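# Hang the headset on its stand with two arms

## Task

Put the headset on the stand's arm so it hangs upright from the top of its headband, in the stretch between the post and the lip, and comes to rest there. Most of its weight must sit directly on the stand's arm, not carried through the cable, and the robot may take at most a small share. In the end nothing but the stand, the cable and the robot may be in contact with the headset. The stand must remain upright and wholly on the table, and the cable's loose end must stay above the table within its edges; if that end ever sinks well under the tabletop or reaches well past an edge, whether held or not, the task is failed. Nothing may be knocked or placed off the table. The two arms must not strike or squeeze each other hard (a hard squeeze ends the run outright). Once the headset hangs still, report that you are done, then release it and move the grippers away.

## Robot and tools

Robot: two six-joint arms, left_arm and right_arm, each with a parallel gripper. The names are labels only; they do not match image sides. Random tugs on a held part or pushes on loose objects can happen now and then.

Frame: one shared world frame, origin on the tabletop midway between the arms, +z up, +x out over the table, left_arm on the +y side. Positions in results are metres; orientations are quaternions in w,x,y,z order. The printed hand position can be off from the real one, worse at long reach. A gripper's fingers point along its own +z and close along its own y; the reported point sits between the pads, roughly 1 cm behind the tips.

execute_actions takes "actions": a list holding one item or none, plus optional "pictures" (boolean; images come by default). An empty list just returns the current state. A wait is {"steps": N}, N from 1 to 300 control steps of 1/30 s, counted from the previous result, with your reply time eating into it. A motion is {"rows": [...], "steps": N} with 1 to 15 rows and N up to 15 (default 15); each row is used for one step and the final row repeats to fill the rest. A refused call moves nothing.

Each row is one flat list of 14 numbers, each in [-1, 1], covering both arms even if only one moves: left_arm waist, shoulder, elbow, wrist pitch, wrist yaw, wrist roll, gripper opening; then the same seven for right_arm. The six joint numbers are offsets, not poses: they are measured from the joint angles shown in the most recent result that lists them (before any such result, or for later calls inside one reply, from where the arm is when the action begins), never from the previous row. So all zeros drives the arm back to those reference angles; it is not a pause. Scale: 1.0 equals 1.202 rad for waist, 1.258 shoulder, 1.238 elbow, 2.073 wrist pitch, 2.022 for wrist yaw and for wrist roll. The gripper number is absolute: +1 fully open, -1 closed.

Stated joint ranges (rad), same for both arms: waist -2.618..3.054, shoulder 0.000..3.142, elbow 0.000..3.142, wrist pitch -1.571..1.571, wrist yaw -1.571..1.571, wrist roll -2.094..2.094. A call asking a joint to go over 0.036 rad beyond its range is refused. True limits may sit 0.036 rad either side; a request past the true end is clipped there and may produce "joint sent to its limit" (possibly referring to an earlier action still running). No such message does not prove there is room left. Friction can leave a joint up to about 0.031 rad short, and tiny moves may not happen.

Speed limits: each step the target may lead the measured angle by at most 0.202 rad waist, 0.258 shoulder, 0.238 elbow, 0.573 wrist pitch, 0.522 wrist yaw and roll. If the targets would put a gripper over 70 mm from its measured spot, that arm's targets are scaled back. Large moves therefore take several actions or a wait.

After an action, arms keep heading to the last row's target while you think or wait, until everything nearly stops or a step is HELD. HELD marks steps where all or part of your row was withheld; "joint command not followed" means a clearance check altered or blocked joint targets, the rest of the row still applied.

Gripping: grip_measured is the motor position on the same -1..+1 scale. Pads meet near -0.94 and each millimetre of object width adds about 0.0208; each gripper has its own fixed bias up to about 0.02. Fingers ride a spring, so after contact the motor keeps moving toward your number and the reading barely reveals the touch. Sending a number further below the object's width reading squeezes harder, up to roughly 50-62 N per pad (less on thin parts under about 5 mm; initial contact can spike). To keep a grip, keep sending the same closing number. The Joint positions block lists six angles in rad then gripper opening in metres (0.093 open to 0.000 closed; it bottoms at 0 and may read below object width by up to about 12 mm, more on soft or round items). Joint velocities follow. Joint torques are total drive outputs with per-arm offsets, scale and noise; friction can mask or fake load.

Heat: holding loads warms motors even while you think. MOTOR HOT warns from 75 °C; at 90 °C that arm halts for 10 s; at 100 °C it goes limp and drops. These appear as OVER-TEMPERATURE FAULT lines. Avoid long heavy holds.

Cameras: cam_head_left, cam_head_right, cam_high, cam_low, cam_left_wrist, cam_right_wrist, all 504x504, with calibration given (wrist poses follow joint readings). zoom_image takes "camera" (one of those names) and "region" [x0, y0, x1, y1] in that camera's pixels from the top-left, at most 504 by 504, and returns a closer view of the latest image.

finished_scene takes "scene", the integer of the current scene; it ends and grades it, irreversibly. Replying without any tool call ends everything.

Avoid: arms colliding or pressing on each other, dropping or slipping the headset, letting the cable end hang off or below the table, tipping or shoving the stand, slamming. Quick, smooth, low-effort motion is preferred. Before finishing, open the gripper and back away so the stand alone holds the headset.

Each tool is called after "Call:" as name([rows], argument=value, ...), one row to a line, values as JSON.

## Session

I'll start by looking at the scene.

Call:
execute_actions(actions=[])

Scene clock: 0.00 s of 4500.00 s.
left_arm: end_effector_position=(+0.2920, +0.4072, +0.1428) grip_measured=+1.000 end_effector_quat_wxyz=(-0.049, +0.529, +0.846, -0.043) | right_arm: end_effector_position=(+0.1362, -0.0247, +0.3896) grip_measured=+0.994 end_effector_quat_wxyz=(-0.381, +0.723, -0.542, -0.198)
Joint positions: left_arm=[ 0.388  1.686  1.475 -1.489 -0.027  1.485  0.093] | right_arm=[ 0.428  1.284  1.879 -1.491 -0.629 -1.082  0.093]
Joint velocities: left_arm=[-0.002  0.002 -0.002 -0.007  0.022 -0.022  0.   ] | right_arm=[-0.012 -0.022 -0.002 -0.022  0.037  0.022 -0.   ]
Joint torques (N m, as the arm reports them, + toward a larger angle): no reading
Motor temperatures (°C, as the motors report them): left_arm=[23 22 23 21 23 21] | right_arm=[23 23 21 23 24 25]

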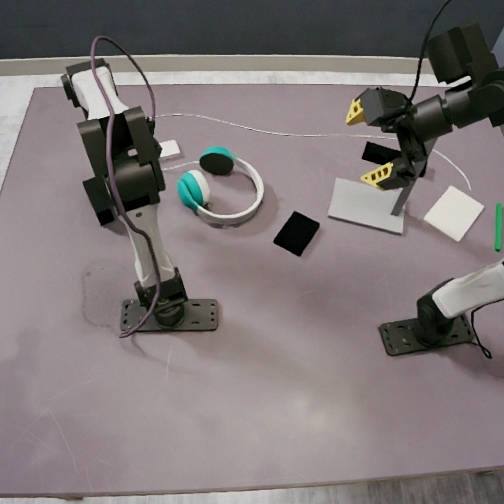

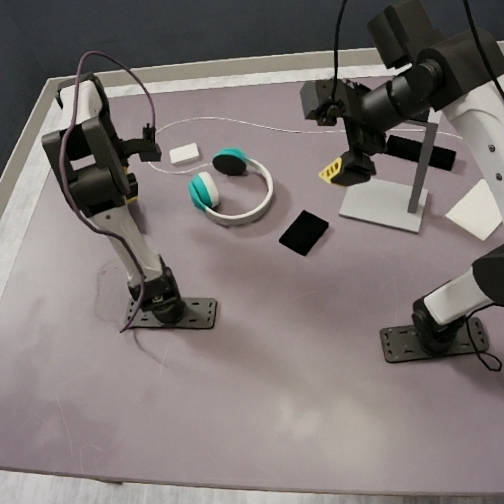

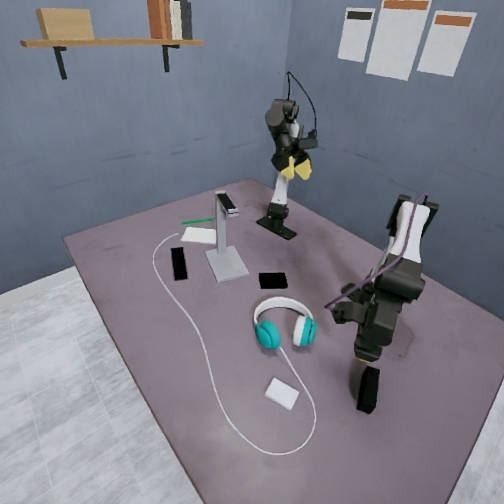

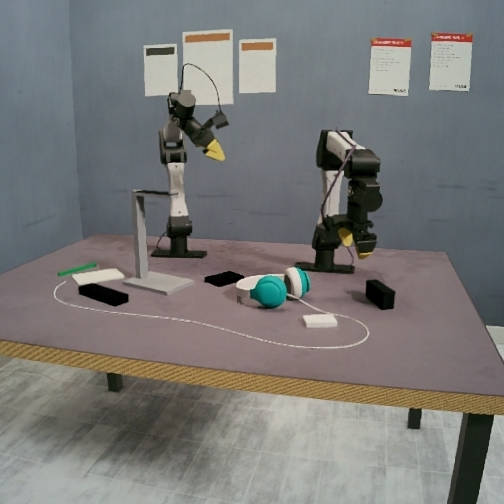

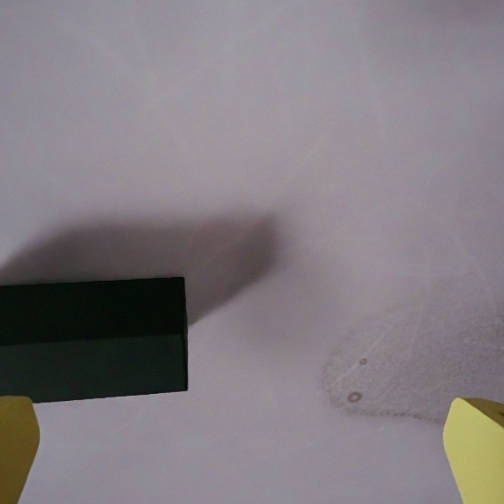

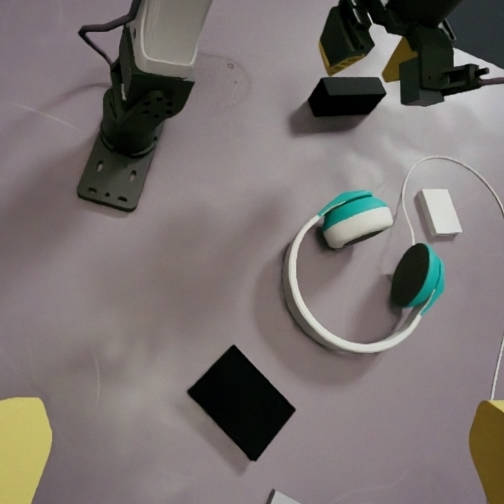

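Call:
zoom_image(camera="cam_head_right", region=[150, 80, 480, 280])

Call:
zoom_image(camera="cam_high", region=[140, 170, 340, 370])

Region (150, 80, 480, 280) of cam_head_right's 504x504 image, scaled by 1.527, with more detail than that image has; it fills the top 305 rows of this view, and the rest is white.

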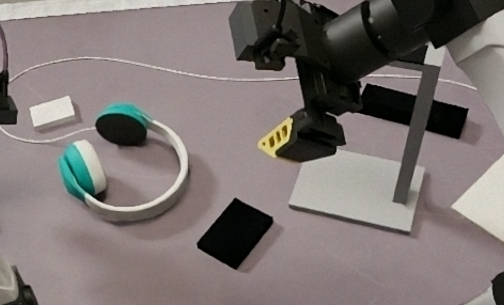

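Region (140, 170, 340, 370) of cam_high's 504x504 image, scaled by 2.520, with more detail than that image has.

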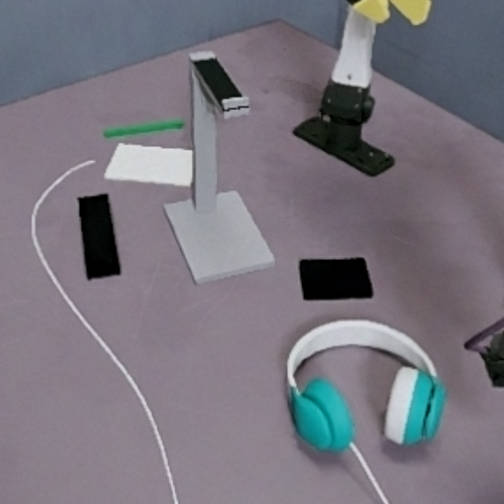

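Call:
execute_actions([
  {"rows": [[-0.657, 0, 0, 0, 0, -0.157, 1, -1.0, 0, 0, 0, 0, 0, 1]], "steps": 15},
], pictures=false)

Call:
execute_actions([
  {"steps": 30},
])

Scene clock: 58.90 s of 4500.00 s.
left_arm: end_effector_position=(+0.2894, +0.1914, +0.1424) grip_measured=+1.000 end_effector_quat_wxyz=(-0.059, +0.726, +0.685, -0.014) | right_arm: end_effector_position=(+0.2416, -0.2674, +0.3904) grip_measured=+0.994 end_effector_quat_wxyz=(+0.431, -0.357, +0.829, -0.019)
Joint positions: left_arm=[-0.42   1.686  1.475 -1.479 -0.017  1.189  0.093] | right_arm=[-0.617  1.284  1.879 -1.487 -0.632 -1.082  0.093]
Joint velocities: left_arm=[-0.007  0.007 -0.017  0.007 -0.051 -0.066  0.   ] | right_arm=[-2.088 -0.022 -0.002 -0.037 -0.007 -0.022 -0.   ]
Joint torques (N m, as the arm reports them, + toward a larger angle): left_arm=[ 1.61 -6.15  5.71 -0.04 -0.12 -0.17] | right_arm=[ 0.34 -2.63  6.53  1.31 -0.42  0.08]
Motor temperatures (°C, as the motors report them): left_arm=[23 28 27 21 23 21] | right_arm=[23 24 24 26 24 25]
Steps of this call (steps 1 to 90: nothing new was sent; then 55.40 s passed at rest; steps 91 to 105: all 15 steps of this action). Readings (joint positions):
91: left_arm=[0.370 1.686 1.475 -1.489 -0.035 1.443] | right_arm=[0.400 1.284 1.879 -1.493 -0.640 -1.082]
92: left_arm=[0.327 1.686 1.475 -1.488 -0.043 1.388] | right_arm=[0.333 1.284 1.879 -1.493 -0.643 -1.082]
94: left_arm=[0.198 1.686 1.475 -1.485 -0.042 1.311] | right_arm=[0.185 1.284 1.879 -1.491 -0.640 -1.082]
98: left_arm=[-0.084 1.686 1.475 -1.480 -0.036 1.231] | right_arm=[-0.107 1.284 1.879 -1.489 -0.636 -1.082]
105: the state above

Scene clock: 59.90 s of 4500.00 s.
left_arm: end_effector_position=(+0.2901, +0.1931, +0.1424) grip_measured=+1.000 end_effector_quat_wxyz=(-0.059, +0.720, +0.692, -0.013) | right_arm: end_effector_position=(+0.2339, -0.3081, +0.3900) grip_measured=+0.994 end_effector_quat_wxyz=(+0.427, -0.293, +0.854, -0.054)
Joint positions: left_arm=[-0.414  1.686  1.475 -1.479 -0.018  1.177  0.093] | right_arm=[-0.769  1.284  1.879 -1.486 -0.626 -1.082  0.093]
Joint velocities: left_arm=[ 0.002 -0.007 -0.012 -0.022 -0.037  0.051  0.   ] | right_arm=[-0.007 -0.002  0.032 -0.007 -0.022  0.037  0.001]
Joint torques (N m, as the arm reports them, + toward a larger angle): left_arm=[ 1.14 -6.14  5.71 -0.05 -0.1  -0.15] | right_arm=[-0.12 -2.64  6.69  1.32 -0.47  0.04]
Motor temperatures (°C, as the motors report them): left_arm=[23 28 27 21 23 21] | right_arm=[23 24 24 26 24 25]
Steps of this call (steps 1 to 30: the robot went on to your last target). Readings (joint positions):
1: left_arm=[-0.419 1.686 1.475 -1.479 -0.017 1.187] | right_arm=[-0.683 1.284 1.879 -1.487 -0.631 -1.082]
2: left_arm=[-0.417 1.686 1.475 -1.479 -0.017 1.185] | right_arm=[-0.731 1.284 1.879 -1.486 -0.628 -1.082]
4: left_arm=[-0.414 1.686 1.475 -1.479 -0.018 1.182] | right_arm=[-0.767 1.284 1.879 -1.486 -0.626 -1.082]
8: left_arm=[-0.414 1.686 1.475 -1.479 -0.018 1.179] | right_arm=[-0.769 1.284 1.879 -1.486 -0.626 -1.082]
30: the state above
All arms were judged still, so your last target was given up. Only a new action makes them travel on or press farther. Fingers that are still opening or closing keep moving.
camera_calibration (this result's frames):
cam_left_wrist: T_world_to_cam=[[-0.99213, 0.0185526, 0.123831, 0.262902], [0.0744411, 0.882604, 0.464185, -0.221144], [-0.100682, 0.46975, -0.877039, 0.140484], [0, 0, 0, 1]] pos_world=[0.291439, 0.124313, 0.193306]
cam_right_wrist: T_world_to_cam=[[0.457871, -0.82598, 0.328804, -0.48585], [-0.746918, -0.557992, -0.361606, 0.182524], [0.482149, -0.0800208, -0.872427, 0.28658], [0, 0, 0, 1]] pos_world=[0.220612, -0.276523, 0.475772]

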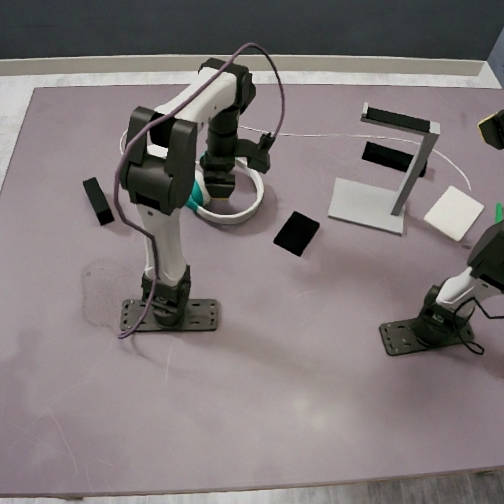

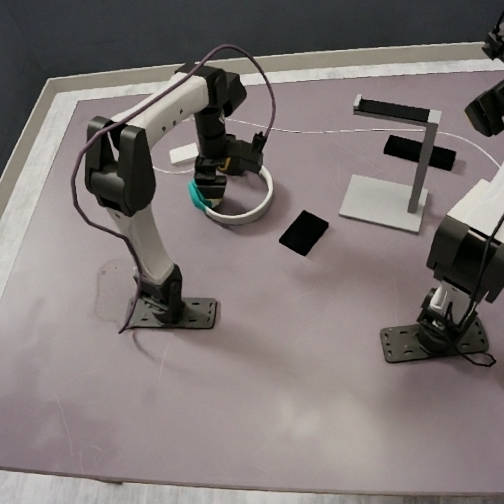

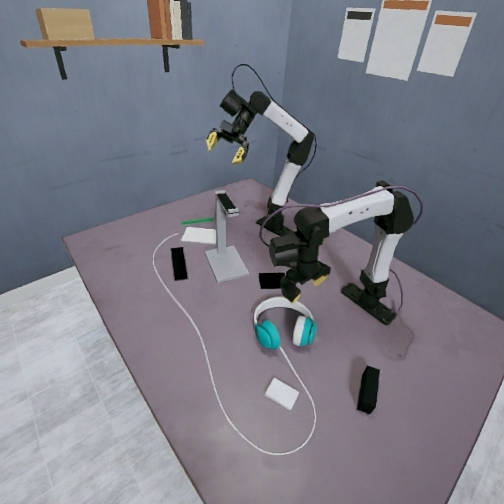

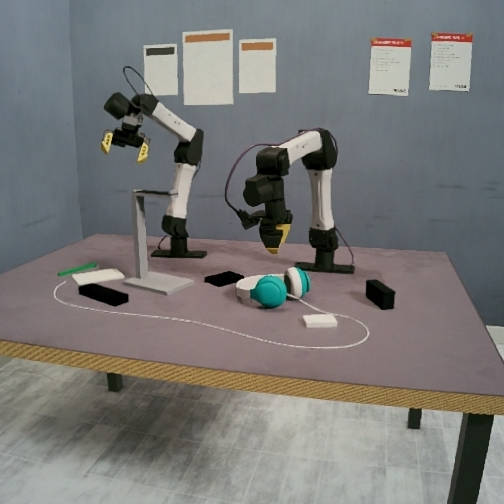

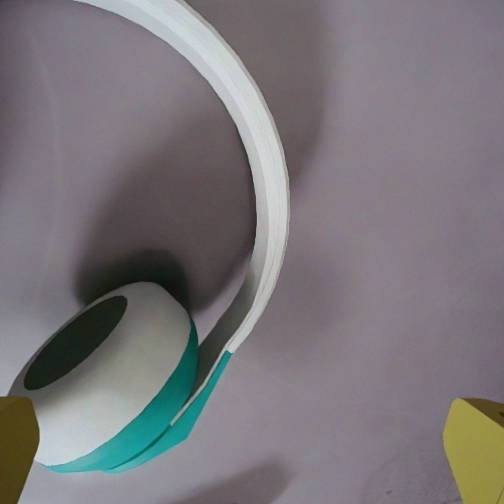

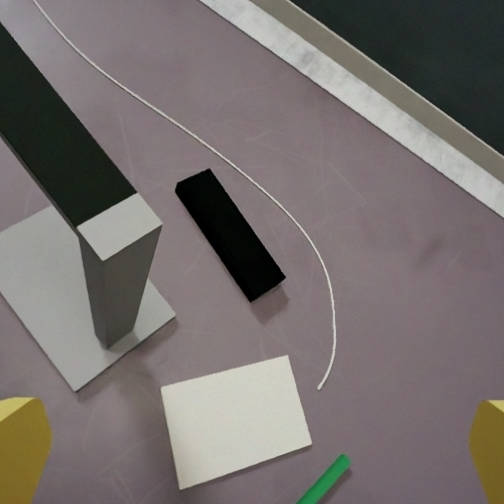

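Call:
zoom_image(camera="cam_low", region=[100, 170, 340, 330])

Region (100, 170, 340, 330) of cam_low's 504x504 image, scaled by 2.100, with more detail than that image has.

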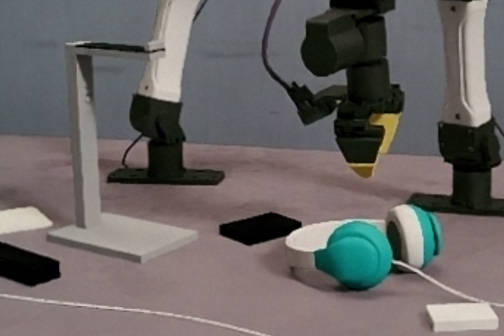

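Call:
execute_actions([
  {"rows": [[-0.072, -0.1214, -0.3158, 0.1722, 0, -0.043, 1, 0, 0, 0, 0, 0, 0, 1]], "steps": 15},
], pictures=false)

Call:
execute_actions([
  {"steps": 20},
])

Scene clock: 93.80 s of 4500.00 s.
left_arm: end_effector_position=(+0.2602, +0.1844, +0.0818) grip_measured=+1.000 end_effector_quat_wxyz=(-0.018, +0.723, +0.691, +0.004) | right_arm: end_effector_position=(+0.2339, -0.3081, +0.3900) grip_measured=+0.994 end_effector_quat_wxyz=(+0.427, -0.293, +0.854, -0.054)
Joint positions: left_arm=[-0.496  1.54   1.086 -1.149 -0.018  1.101  0.093] | right_arm=[-0.769  1.284  1.879 -1.486 -0.626 -1.082  0.093]
Joint velocities: left_arm=[ 0.007 -0.017  0.002  0.125 -0.022 -0.007  0.   ] | right_arm=[ 0.007  0.012 -0.007  0.007 -0.066 -0.022 -0.001]
Joint torques (N m, as the arm reports them, + toward a larger angle): left_arm=[ 0.09 -5.48  5.59  0.36 -0.02 -0.15] | right_arm=[ 0.33 -2.58  6.77  1.36 -0.43  0.04]
Motor temperatures (°C, as the motors report them): left_arm=[23 30 28 21 23 21] | right_arm=[23 25 25 27 24 25]
Steps of this call (steps 1 to 90: nothing new was sent; then 30.40 s passed at rest; steps 91 to 105: all 15 steps of this action). Readings (joint positions):
91: left_arm=[-0.421 1.664 1.438 -1.428 -0.020 1.166] | right_arm=[-0.769 1.284 1.879 -1.486 -0.626 -1.082]
92: left_arm=[-0.437 1.620 1.361 -1.345 -0.022 1.151] | right_arm=[-0.769 1.284 1.879 -1.486 -0.626 -1.082]
94: left_arm=[-0.478 1.552 1.217 -1.264 -0.020 1.132] | right_arm=[-0.769 1.284 1.879 -1.486 -0.626 -1.082]
98: left_arm=[-0.496 1.540 1.088 -1.210 -0.018 1.113] | right_arm=[-0.769 1.284 1.879 -1.486 -0.626 -1.082]
105: the state above

Scene clock: 94.47 s of 4500.00 s.
left_arm: end_effector_position=(+0.2633, +0.1827, +0.0817) grip_measured=+1.000 end_effector_quat_wxyz=(-0.011, +0.722, +0.692, +0.006) | right_arm: end_effector_position=(+0.2339, -0.3081, +0.3900) grip_measured=+0.994 end_effector_quat_wxyz=(+0.427, -0.293, +0.854, -0.054)
Joint positions: left_arm=[-0.496  1.54   1.086 -1.135 -0.018  1.098  0.093] | right_arm=[-0.769  1.284  1.879 -1.486 -0.626 -1.082  0.093]
Joint velocities: left_arm=[ 0.007 -0.012  0.017  0.11  -0.037  0.037  0.   ] | right_arm=[-0.007 -0.017 -0.012  0.066  0.037  0.051 -0.   ]
Joint torques (N m, as the arm reports them, + toward a larger angle): left_arm=[ 0.09 -5.46  5.63  0.41 -0.02 -0.16] | right_arm=[ 0.33 -2.59  6.74  1.37 -0.41  0.05]
Motor temperatures (°C, as the motors report them): left_arm=[23 30 28 21 23 21] | right_arm=[23 25 25 27 24 25]
Steps of this call (steps 1 to 20: the robot went on to your last target). Readings (joint positions):
1: left_arm=[-0.496 1.540 1.086 -1.146 -0.018 1.100] | right_arm=[-0.769 1.284 1.879 -1.486 -0.626 -1.082]
2: left_arm=[-0.496 1.540 1.086 -1.143 -0.018 1.100] | right_arm=[-0.769 1.284 1.879 -1.486 -0.626 -1.082]
4: left_arm=[-0.496 1.540 1.086 -1.140 -0.018 1.099] | right_arm=[-0.769 1.284 1.879 -1.486 -0.626 -1.082]
8: left_arm=[-0.496 1.540 1.086 -1.136 -0.018 1.099] | right_arm=[-0.769 1.284 1.879 -1.486 -0.626 -1.082]
20: the state above
camera_calibration (this result's frames):
cam_left_wrist: T_world_to_cam=[[-0.99928, 0.0252983, 0.0282886, 0.252447], [0.0350451, 0.901177, 0.432033, -0.172153], [-0.0145634, 0.432713, -0.901414, 0.0754553], [0, 0, 0, 1]] pos_world=[0.259397, 0.116103, 0.135251]
cam_right_wrist: T_world_to_cam=[[0.457871, -0.82598, 0.328804, -0.48585], [-0.746918, -0.557992, -0.361606, 0.182524], [0.482149, -0.0800208, -0.872427, 0.28658], [0, 0, 0, 1]] pos_world=[0.220612, -0.276523, 0.475772]

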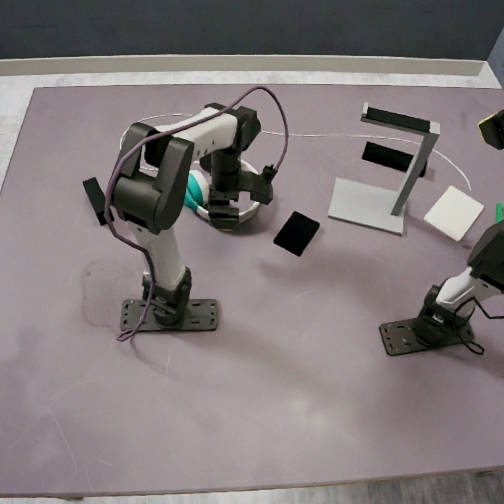

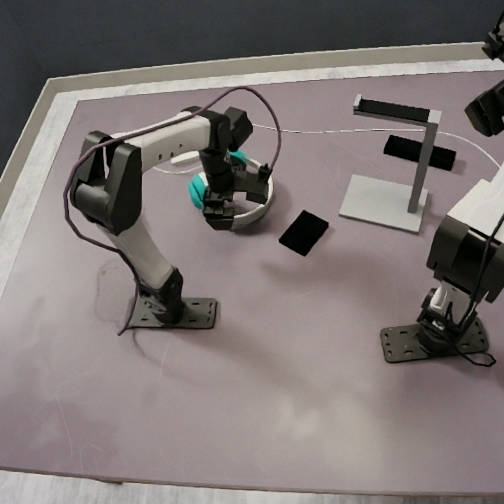

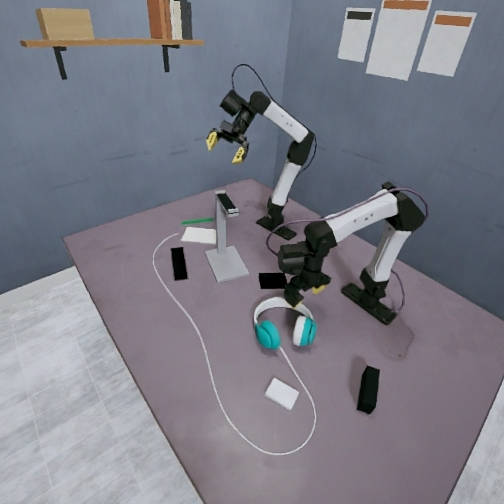

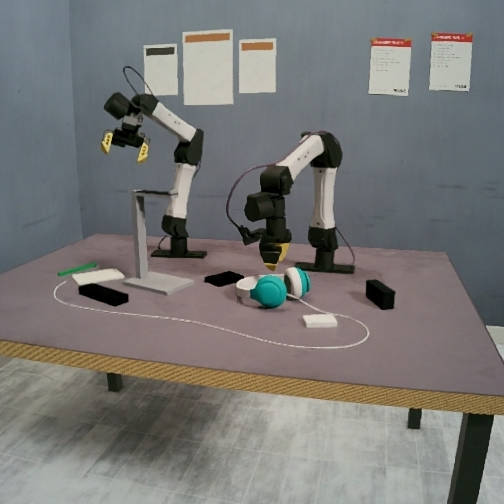

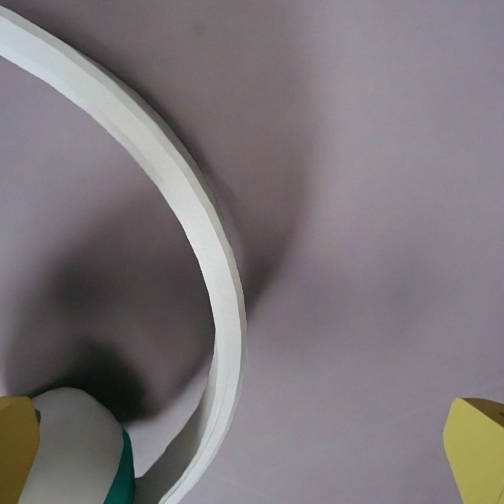

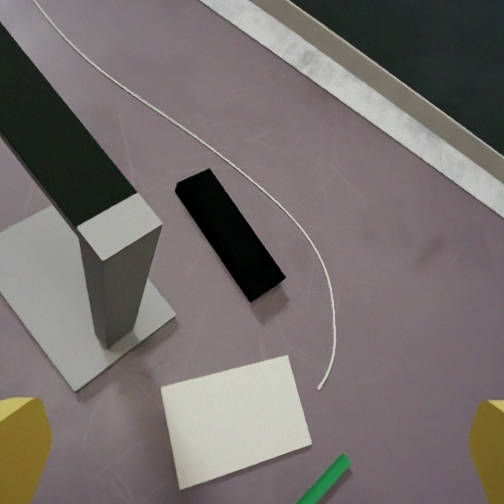

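Call:
execute_actions([
  {"rows": [[0, 0, 0, 0, 0, 0, 0.0, 0, 0, 0, 0, 0, 0, 1],[0, 0, 0, 0, 0, 0, 0.0, 0, 0, 0, 0, 0, 0, 1],[0, 0, 0, 0, 0, 0, 0.0, 0, 0, 0, 0, 0, 0, 1],[0, 0.0424, -0.1082, 0.0907, 0, 0, 0.0, 0, 0, 0, 0, 0, 0, 1]], "steps": 15},
], pictures=false)

Call:
execute_actions([
  {"steps": 20},
])

Scene clock: 105.40 s of 4500.00 s.
left_arm: end_effector_position=(+0.2596, +0.1848, +0.0387) grip_measured=+0.002 end_effector_quat_wxyz=(-0.019, +0.722, +0.692, +0.004) | right_arm: end_effector_position=(+0.2339, -0.3081, +0.3900) grip_measured=+0.994 end_effector_quat_wxyz=(+0.427, -0.293, +0.854, -0.054)
Joint positions: left_arm=[-0.496  1.591  0.958 -0.973 -0.018  1.098  0.045] | right_arm=[-0.769  1.284  1.879 -1.486 -0.626 -1.082  0.093]
Joint velocities: left_arm=[-0.022 -0.002  0.007  0.183 -0.051 -0.007 -0.001] | right_arm=[-0.002  0.002 -0.007 -0.022  0.022 -0.022 -0.001]
Joint torques (N m, as the arm reports them, + toward a larger angle): left_arm=[ 0.37 -5.04  5.02  0.35 -0.02 -0.05] | right_arm=[ 0.29 -2.66  6.73  1.35 -0.41  0.05]
Motor temperatures (°C, as the motors report them): left_arm=[23 30 28 21 23 21] | right_arm=[23 25 25 27 24 25]
Steps of this call (steps 1 to 15: the robot went on to your last target; steps 16 to 90: nothing new was sent; then 7.43 s passed at rest; steps 91 to 105: all 15 steps of this action). Readings (joint positions):
91: left_arm=[-0.496 1.540 1.086 -1.134 -0.018 1.098] | right_arm=[-0.769 1.284 1.879 -1.486 -0.626 -1.082]
92: left_arm=[-0.496 1.540 1.086 -1.134 -0.018 1.098] | right_arm=[-0.769 1.284 1.879 -1.486 -0.626 -1.082]
94: left_arm=[-0.496 1.541 1.071 -1.112 -0.018 1.098] | right_arm=[-0.769 1.284 1.879 -1.486 -0.626 -1.082]
98: left_arm=[-0.496 1.580 0.975 -1.017 -0.018 1.098] | right_arm=[-0.769 1.284 1.879 -1.486 -0.626 -1.082]
105: the state above

Scene clock: 106.07 s of 4500.00 s.
left_arm: end_effector_position=(+0.2625, +0.1831, +0.0386) grip_measured=+0.002 end_effector_quat_wxyz=(-0.013, +0.722, +0.692, +0.006) | right_arm: end_effector_position=(+0.2339, -0.3081, +0.3900) grip_measured=+0.994 end_effector_quat_wxyz=(+0.427, -0.293, +0.854, -0.054)
Joint positions: left_arm=[-0.496  1.591  0.958 -0.959 -0.018  1.098  0.045] | right_arm=[-0.769  1.284  1.879 -1.486 -0.626 -1.082  0.093]
Joint velocities: left_arm=[-0.002 -0.007  0.007 -0.007 -0.051 -0.007 -0.001] | right_arm=[-0.007  0.032  0.027 -0.125  0.007  0.007 -0.   ]
Joint torques (N m, as the arm reports them, + toward a larger angle): left_arm=[ 0.36 -5.01  5.08  0.41 -0.02 -0.05] | right_arm=[ 0.33 -2.59  6.75  1.37 -0.44  0.05]
Motor temperatures (°C, as the motors report them): left_arm=[23 30 28 21 23 21] | right_arm=[23 25 25 28 24 25]
Steps of this call (steps 1 to 20: the robot went on to your last target). Readings (joint positions):
1: left_arm=[-0.496 1.591 0.958 -0.970 -0.018 1.098] | right_arm=[-0.769 1.284 1.879 -1.486 -0.626 -1.082]
2: left_arm=[-0.496 1.591 0.958 -0.967 -0.018 1.098] | right_arm=[-0.769 1.284 1.879 -1.486 -0.626 -1.082]
4: left_arm=[-0.496 1.591 0.958 -0.964 -0.018 1.098] | right_arm=[-0.769 1.284 1.879 -1.486 -0.626 -1.082]
8: left_arm=[-0.496 1.591 0.958 -0.961 -0.018 1.098] | right_arm=[-0.769 1.284 1.879 -1.486 -0.626 -1.082]
20: the state above
camera_calibration (this result's frames):
cam_left_wrist: T_world_to_cam=[[-0.99918, 0.0252419, 0.0316533, 0.252725], [0.0364819, 0.900363, 0.433607, -0.154229], [-0.0175544, 0.434406, -0.900546, 0.0369182], [0, 0, 0, 1]] pos_world=[0.258792, 0.116446, 0.0921219]
cam_right_wrist: T_world_to_cam=[[0.457871, -0.82598, 0.328804, -0.48585], [-0.746918, -0.557992, -0.361606, 0.182524], [0.482149, -0.0800208, -0.872427, 0.28658], [0, 0, 0, 1]] pos_world=[0.220612, -0.276523, 0.475772]

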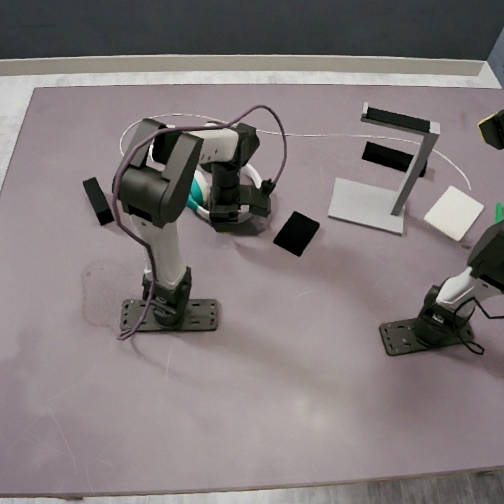

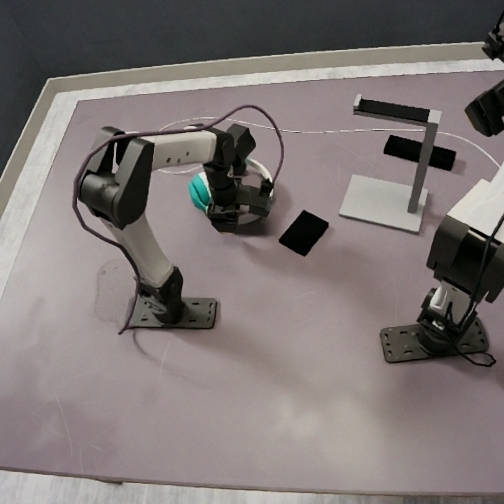

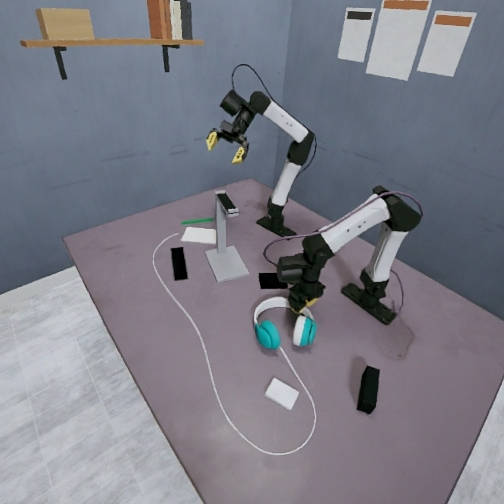

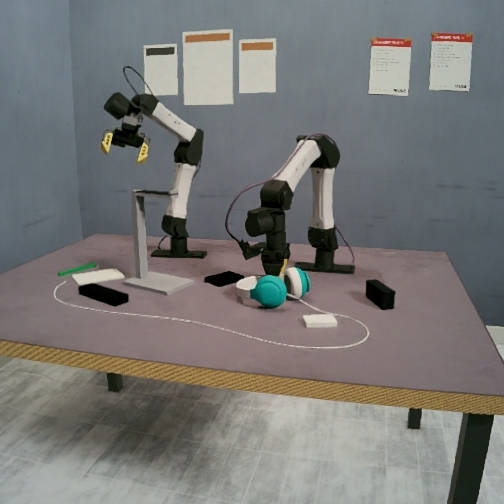

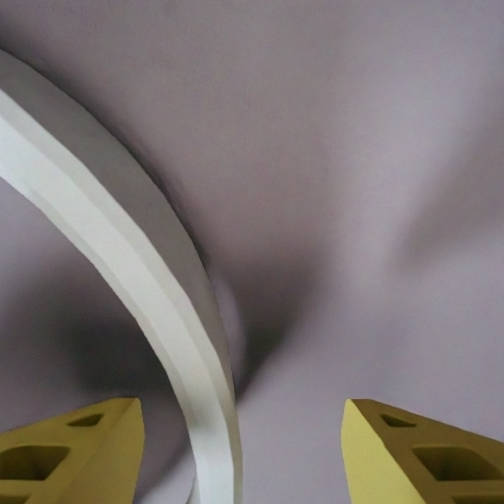

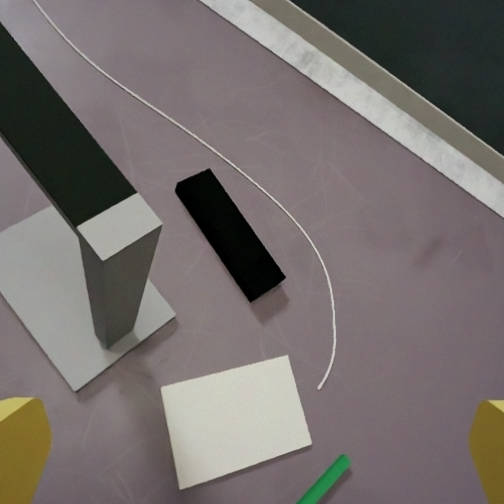

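Call:
execute_actions([
  {"rows": [[0, 0, 0, 0, 0, 0, -1.0, 0, 0, 0, 0, 0, 0, 1]], "steps": 15},
], pictures=false)

Call:
execute_actions([
  {"steps": 15},
])

Scene clock: 108.67 s of 4500.00 s.
left_arm: end_effector_position=(+0.2642, +0.1840, +0.0387) grip_measured=-0.933 end_effector_quat_wxyz=(-0.012, +0.721, +0.693, +0.011) | right_arm: end_effector_position=(+0.2339, -0.3081, +0.3900) grip_measured=+0.994 end_effector_quat_wxyz=(+0.427, -0.293, +0.854, -0.054)
Joint positions: left_arm=[-0.496  1.591  0.958 -0.955 -0.028  1.095  0.   ] | right_arm=[-0.769  1.284  1.879 -1.486 -0.626 -1.082  0.093]
Joint velocities: left_arm=[-0.012  0.007  0.007 -0.022  0.007  0.022 -0.001] | right_arm=[-0.012  0.007  0.002  0.051 -0.037  0.007  0.   ]
Joint torques (N m, as the arm reports them, + toward a larger angle): left_arm=[ 0.37 -5.18  5.47  0.25  0.06 -0.02] | right_arm=[ 0.33 -2.58  6.68  1.35 -0.42  0.05]
Motor temperatures (°C, as the motors report them): left_arm=[23 30 28 21 23 21] | right_arm=[23 25 25 28 24 25]
Steps of this call (steps 1 to 15: the robot went on to your last target; steps 16 to 63: nothing new was sent; steps 64 to 78: all 15 steps of this action). Readings (joint positions):
64: left_arm=[-0.496 1.591 0.958 -0.959 -0.018 1.098] | right_arm=[-0.769 1.284 1.879 -1.486 -0.626 -1.082]
65: left_arm=[-0.496 1.591 0.958 -0.959 -0.018 1.098] | right_arm=[-0.769 1.284 1.879 -1.486 -0.626 -1.082]
67: left_arm=[-0.496 1.591 0.958 -0.955 -0.024 1.096] | right_arm=[-0.769 1.284 1.879 -1.486 -0.626 -1.082]
71: left_arm=[-0.496 1.591 0.958 -0.955 -0.028 1.095] | right_arm=[-0.769 1.284 1.879 -1.486 -0.626 -1.082]
78: the state above

Scene clock: 109.17 s of 4500.00 s.
left_arm: end_effector_position=(+0.2642, +0.1840, +0.0387) grip_measured=-0.933 end_effector_quat_wxyz=(-0.012, +0.721, +0.693, +0.011) | right_arm: end_effector_position=(+0.2339, -0.3081, +0.3900) grip_measured=+0.994 end_effector_quat_wxyz=(+0.427, -0.293, +0.854, -0.054)
Joint positions: left_arm=[-0.496  1.591  0.958 -0.955 -0.028  1.095  0.   ] | right_arm=[-0.769  1.284  1.879 -1.486 -0.626 -1.082  0.093]
Joint velocities: left_arm=[-0.007  0.002 -0.017 -0.022  0.037 -0.051  0.   ] | right_arm=[-0.002  0.017  0.012  0.051 -0.022  0.066 -0.001]
Joint torques (N m, as the arm reports them, + toward a larger angle): left_arm=[ 0.36 -5.16  5.52  0.24  0.06 -0.01] | right_arm=[ 0.37 -2.63  6.66  1.36 -0.42  0.05]
Motor temperatures (°C, as the motors report them): left_arm=[23 30 28 21 23 21] | right_arm=[23 25 25 28 24 25]
Steps of this call (steps 1 to 15: the robot went on to your last target). Readings (joint positions):
1: left_arm=[-0.496 1.591 0.958 -0.955 -0.028 1.095] | right_arm=[-0.769 1.284 1.879 -1.486 -0.626 -1.082]
2: left_arm=[-0.496 1.591 0.958 -0.955 -0.028 1.095] | right_arm=[-0.769 1.284 1.879 -1.486 -0.626 -1.082]
4: left_arm=[-0.496 1.591 0.958 -0.955 -0.028 1.095] | right_arm=[-0.769 1.284 1.879 -1.486 -0.626 -1.082]
8: left_arm=[-0.496 1.591 0.958 -0.955 -0.028 1.095] | right_arm=[-0.769 1.284 1.879 -1.486 -0.626 -1.082]
15: the state above
All arms were judged still, so your last target was given up. Only a new action makes them travel on or press farther. Fingers that are still opening or closing keep moving.
camera_calibration (this result's frames):
cam_left_wrist: T_world_to_cam=[[-0.99948, 0.022201, 0.023368, 0.255336], [0.0302166, 0.897733, 0.439503, -0.153194], [-0.0112207, 0.439981, -0.897937, 0.0337746], [0, 0, 0, 1]] pos_world=[0.260211, 0.116998, 0.09169]
cam_right_wrist: T_world_to_cam=[[0.457871, -0.82598, 0.328804, -0.48585], [-0.746918, -0.557992, -0.361606, 0.182524], [0.482149, -0.0800208, -0.872427, 0.28658], [0, 0, 0, 1]] pos_world=[0.220612, -0.276523, 0.475772]

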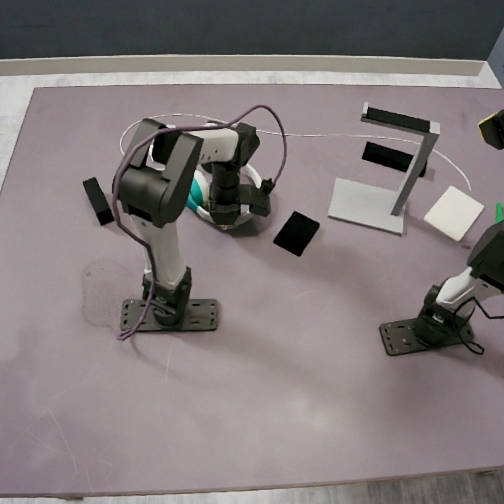

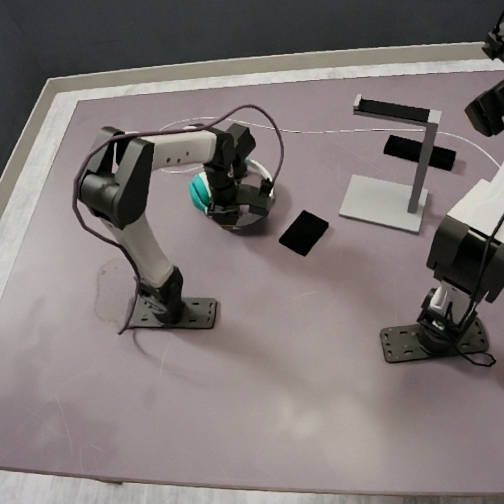

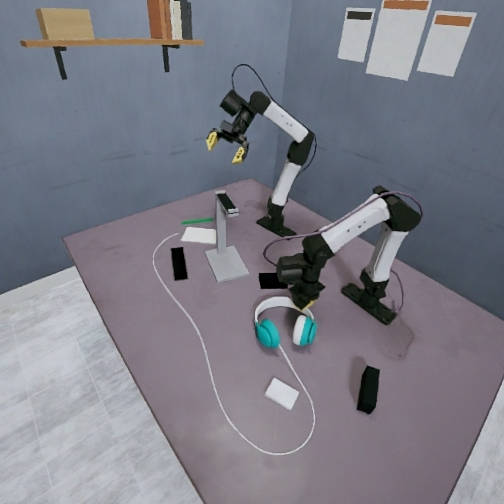

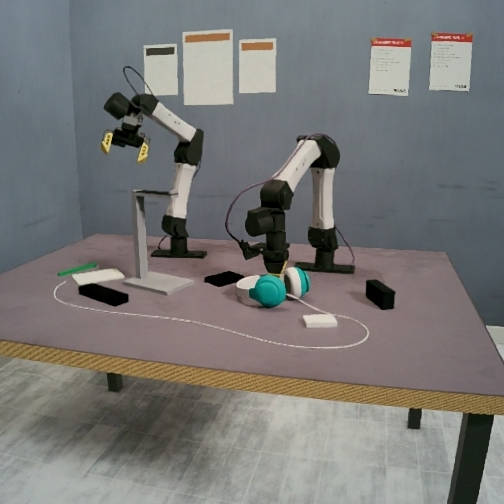

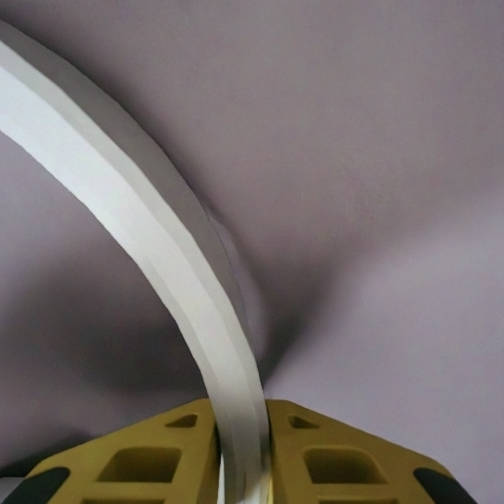

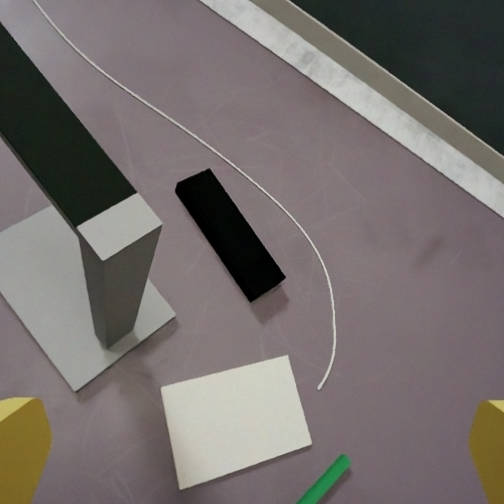

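Call:
execute_actions([
  {"rows": [[0, -0.0405, 0.3974, -0.2533, 0, 0, -1.0, 0, 0, 0, 0, 0, 0, 1]], "steps": 15},
], pictures=false)

Call:
execute_actions([
  {"steps": 20},
])

Scene clock: 148.63 s of 4500.00 s.
left_arm: end_effector_position=(+0.2726, +0.1770, +0.1709) grip_measured=-0.933 end_effector_quat_wxyz=(+0.003, +0.721, +0.692, +0.009) | right_arm: end_effector_position=(+0.2339, -0.3081, +0.3900) grip_measured=+0.994 end_effector_quat_wxyz=(+0.427, -0.293, +0.854, -0.054)
Joint positions: left_arm=[-0.496  1.543  1.445 -1.462 -0.016  1.097  0.   ] | right_arm=[-0.769  1.284  1.879 -1.486 -0.626 -1.082  0.093]
Joint velocities: left_arm=[-0.002  0.007 -0.007 -0.227 -0.051 -0.051  0.   ] | right_arm=[-0.012 -0.022  0.017 -0.037 -0.095  0.007  0.001]
Joint torques (N m, as the arm reports them, + toward a larger angle): left_arm=[ 0.35 -5.35  6.21  0.55 -0.13 -0.07] | right_arm=[ 0.26 -2.7   6.73  1.38 -0.44  0.04]
Motor temperatures (°C, as the motors report them): left_arm=[23 29 29 21 24 21] | right_arm=[23 25 26 28 24 25]
Steps of this call (steps 1 to 90: nothing new was sent; then 35.97 s passed at rest; steps 91 to 105: all 15 steps of this action). Readings (joint positions):
91: left_arm=[-0.496 1.592 0.985 -1.001 -0.032 1.095] | right_arm=[-0.769 1.284 1.879 -1.486 -0.626 -1.082]
92: left_arm=[-0.496 1.593 1.040 -1.089 -0.035 1.096] | right_arm=[-0.769 1.284 1.879 -1.486 -0.626 -1.082]
94: left_arm=[-0.496 1.585 1.171 -1.237 -0.026 1.095] | right_arm=[-0.769 1.284 1.879 -1.486 -0.626 -1.082]
98: left_arm=[-0.496 1.565 1.406 -1.373 -0.019 1.096] | right_arm=[-0.769 1.284 1.879 -1.486 -0.626 -1.082]
105: the state above

Scene clock: 149.30 s of 4500.00 s.
left_arm: end_effector_position=(+0.2666, +0.1802, +0.1709) grip_measured=-0.932 end_effector_quat_wxyz=(-0.010, +0.721, +0.692, +0.005) | right_arm: end_effector_position=(+0.2339, -0.3081, +0.3900) grip_measured=+0.994 end_effector_quat_wxyz=(+0.427, -0.293, +0.854, -0.054)
Joint positions: left_arm=[-0.496  1.543  1.445 -1.49  -0.015  1.097  0.   ] | right_arm=[-0.769  1.284  1.879 -1.486 -0.626 -1.082  0.093]
Joint velocities: left_arm=[ 0.002 -0.007 -0.007  0.007 -0.051  0.007 -0.   ] | right_arm=[-0.012 -0.007  0.007 -0.007 -0.022  0.037 -0.001]
Joint torques (N m, as the arm reports them, + toward a larger angle): left_arm=[ 0.36 -5.28  6.2   0.38 -0.13 -0.07] | right_arm=[ 0.28 -2.63  6.65  1.39 -0.43  0.05]
Motor temperatures (°C, as the motors report them): left_arm=[23 29 29 21 24 21] | right_arm=[23 25 26 28 24 25]
Steps of this call (steps 1 to 20: the robot went on to your last target). Readings (joint positions):
1: left_arm=[-0.496 1.543 1.445 -1.468 -0.016 1.097] | right_arm=[-0.769 1.284 1.879 -1.486 -0.626 -1.082]
2: left_arm=[-0.496 1.543 1.445 -1.474 -0.016 1.097] | right_arm=[-0.769 1.284 1.879 -1.486 -0.626 -1.082]
4: left_arm=[-0.496 1.543 1.445 -1.481 -0.016 1.097] | right_arm=[-0.769 1.284 1.879 -1.486 -0.626 -1.082]
8: left_arm=[-0.496 1.543 1.445 -1.487 -0.015 1.097] | right_arm=[-0.769 1.284 1.879 -1.486 -0.626 -1.082]
20: the state above
camera_calibration (this result's frames):
cam_left_wrist: T_world_to_cam=[[-0.999295, 0.0238095, 0.0290181, 0.253473], [0.0339696, 0.902533, 0.42928, -0.208082], [-0.0159688, 0.429963, -0.902705, 0.158129], [0, 0, 0, 1]] pos_world=[0.262888, 0.113776, 0.224715]
cam_right_wrist: T_world_to_cam=[[0.457871, -0.82598, 0.328804, -0.48585], [-0.746918, -0.557992, -0.361606, 0.182524], [0.482149, -0.0800208, -0.872427, 0.28658], [0, 0, 0, 1]] pos_world=[0.220612, -0.276523, 0.475772]

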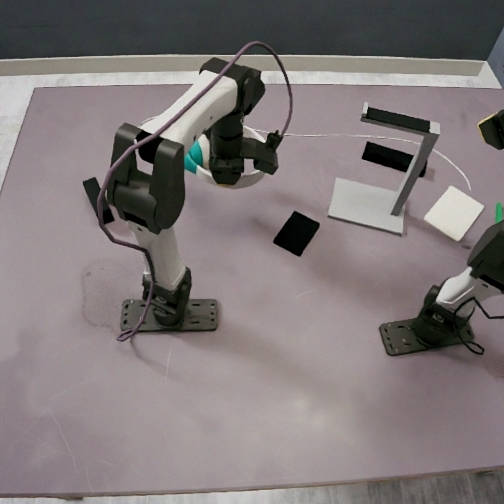

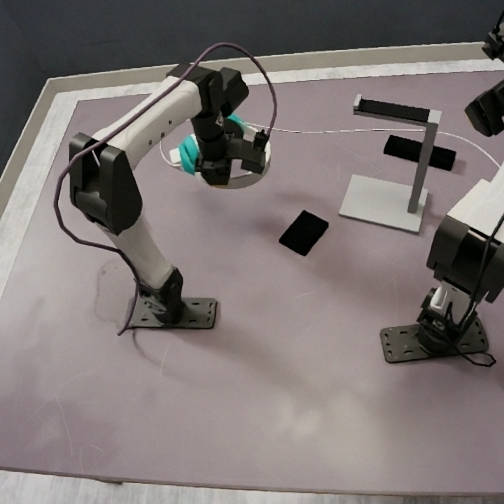

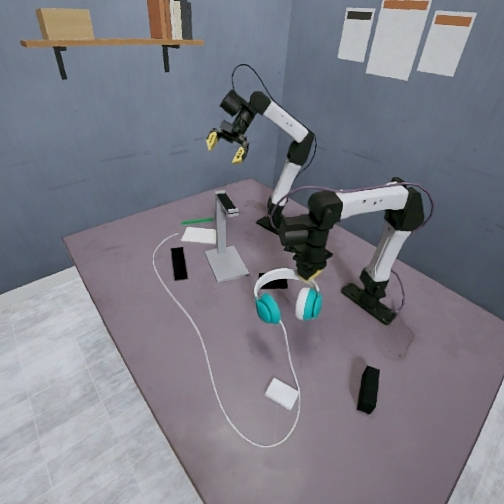

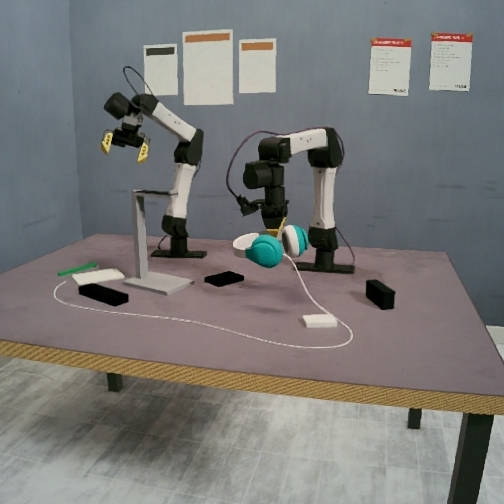

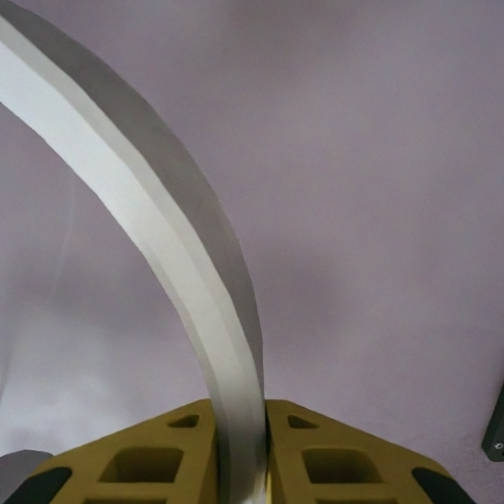

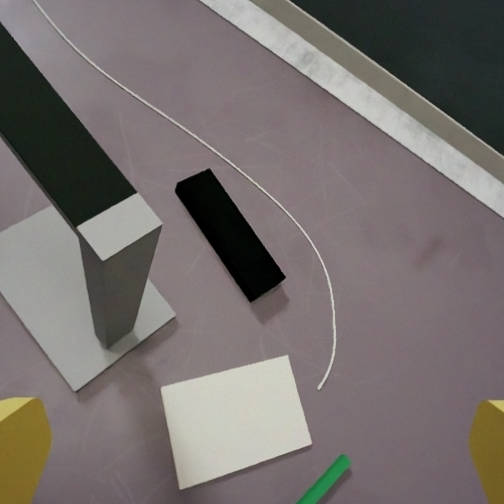

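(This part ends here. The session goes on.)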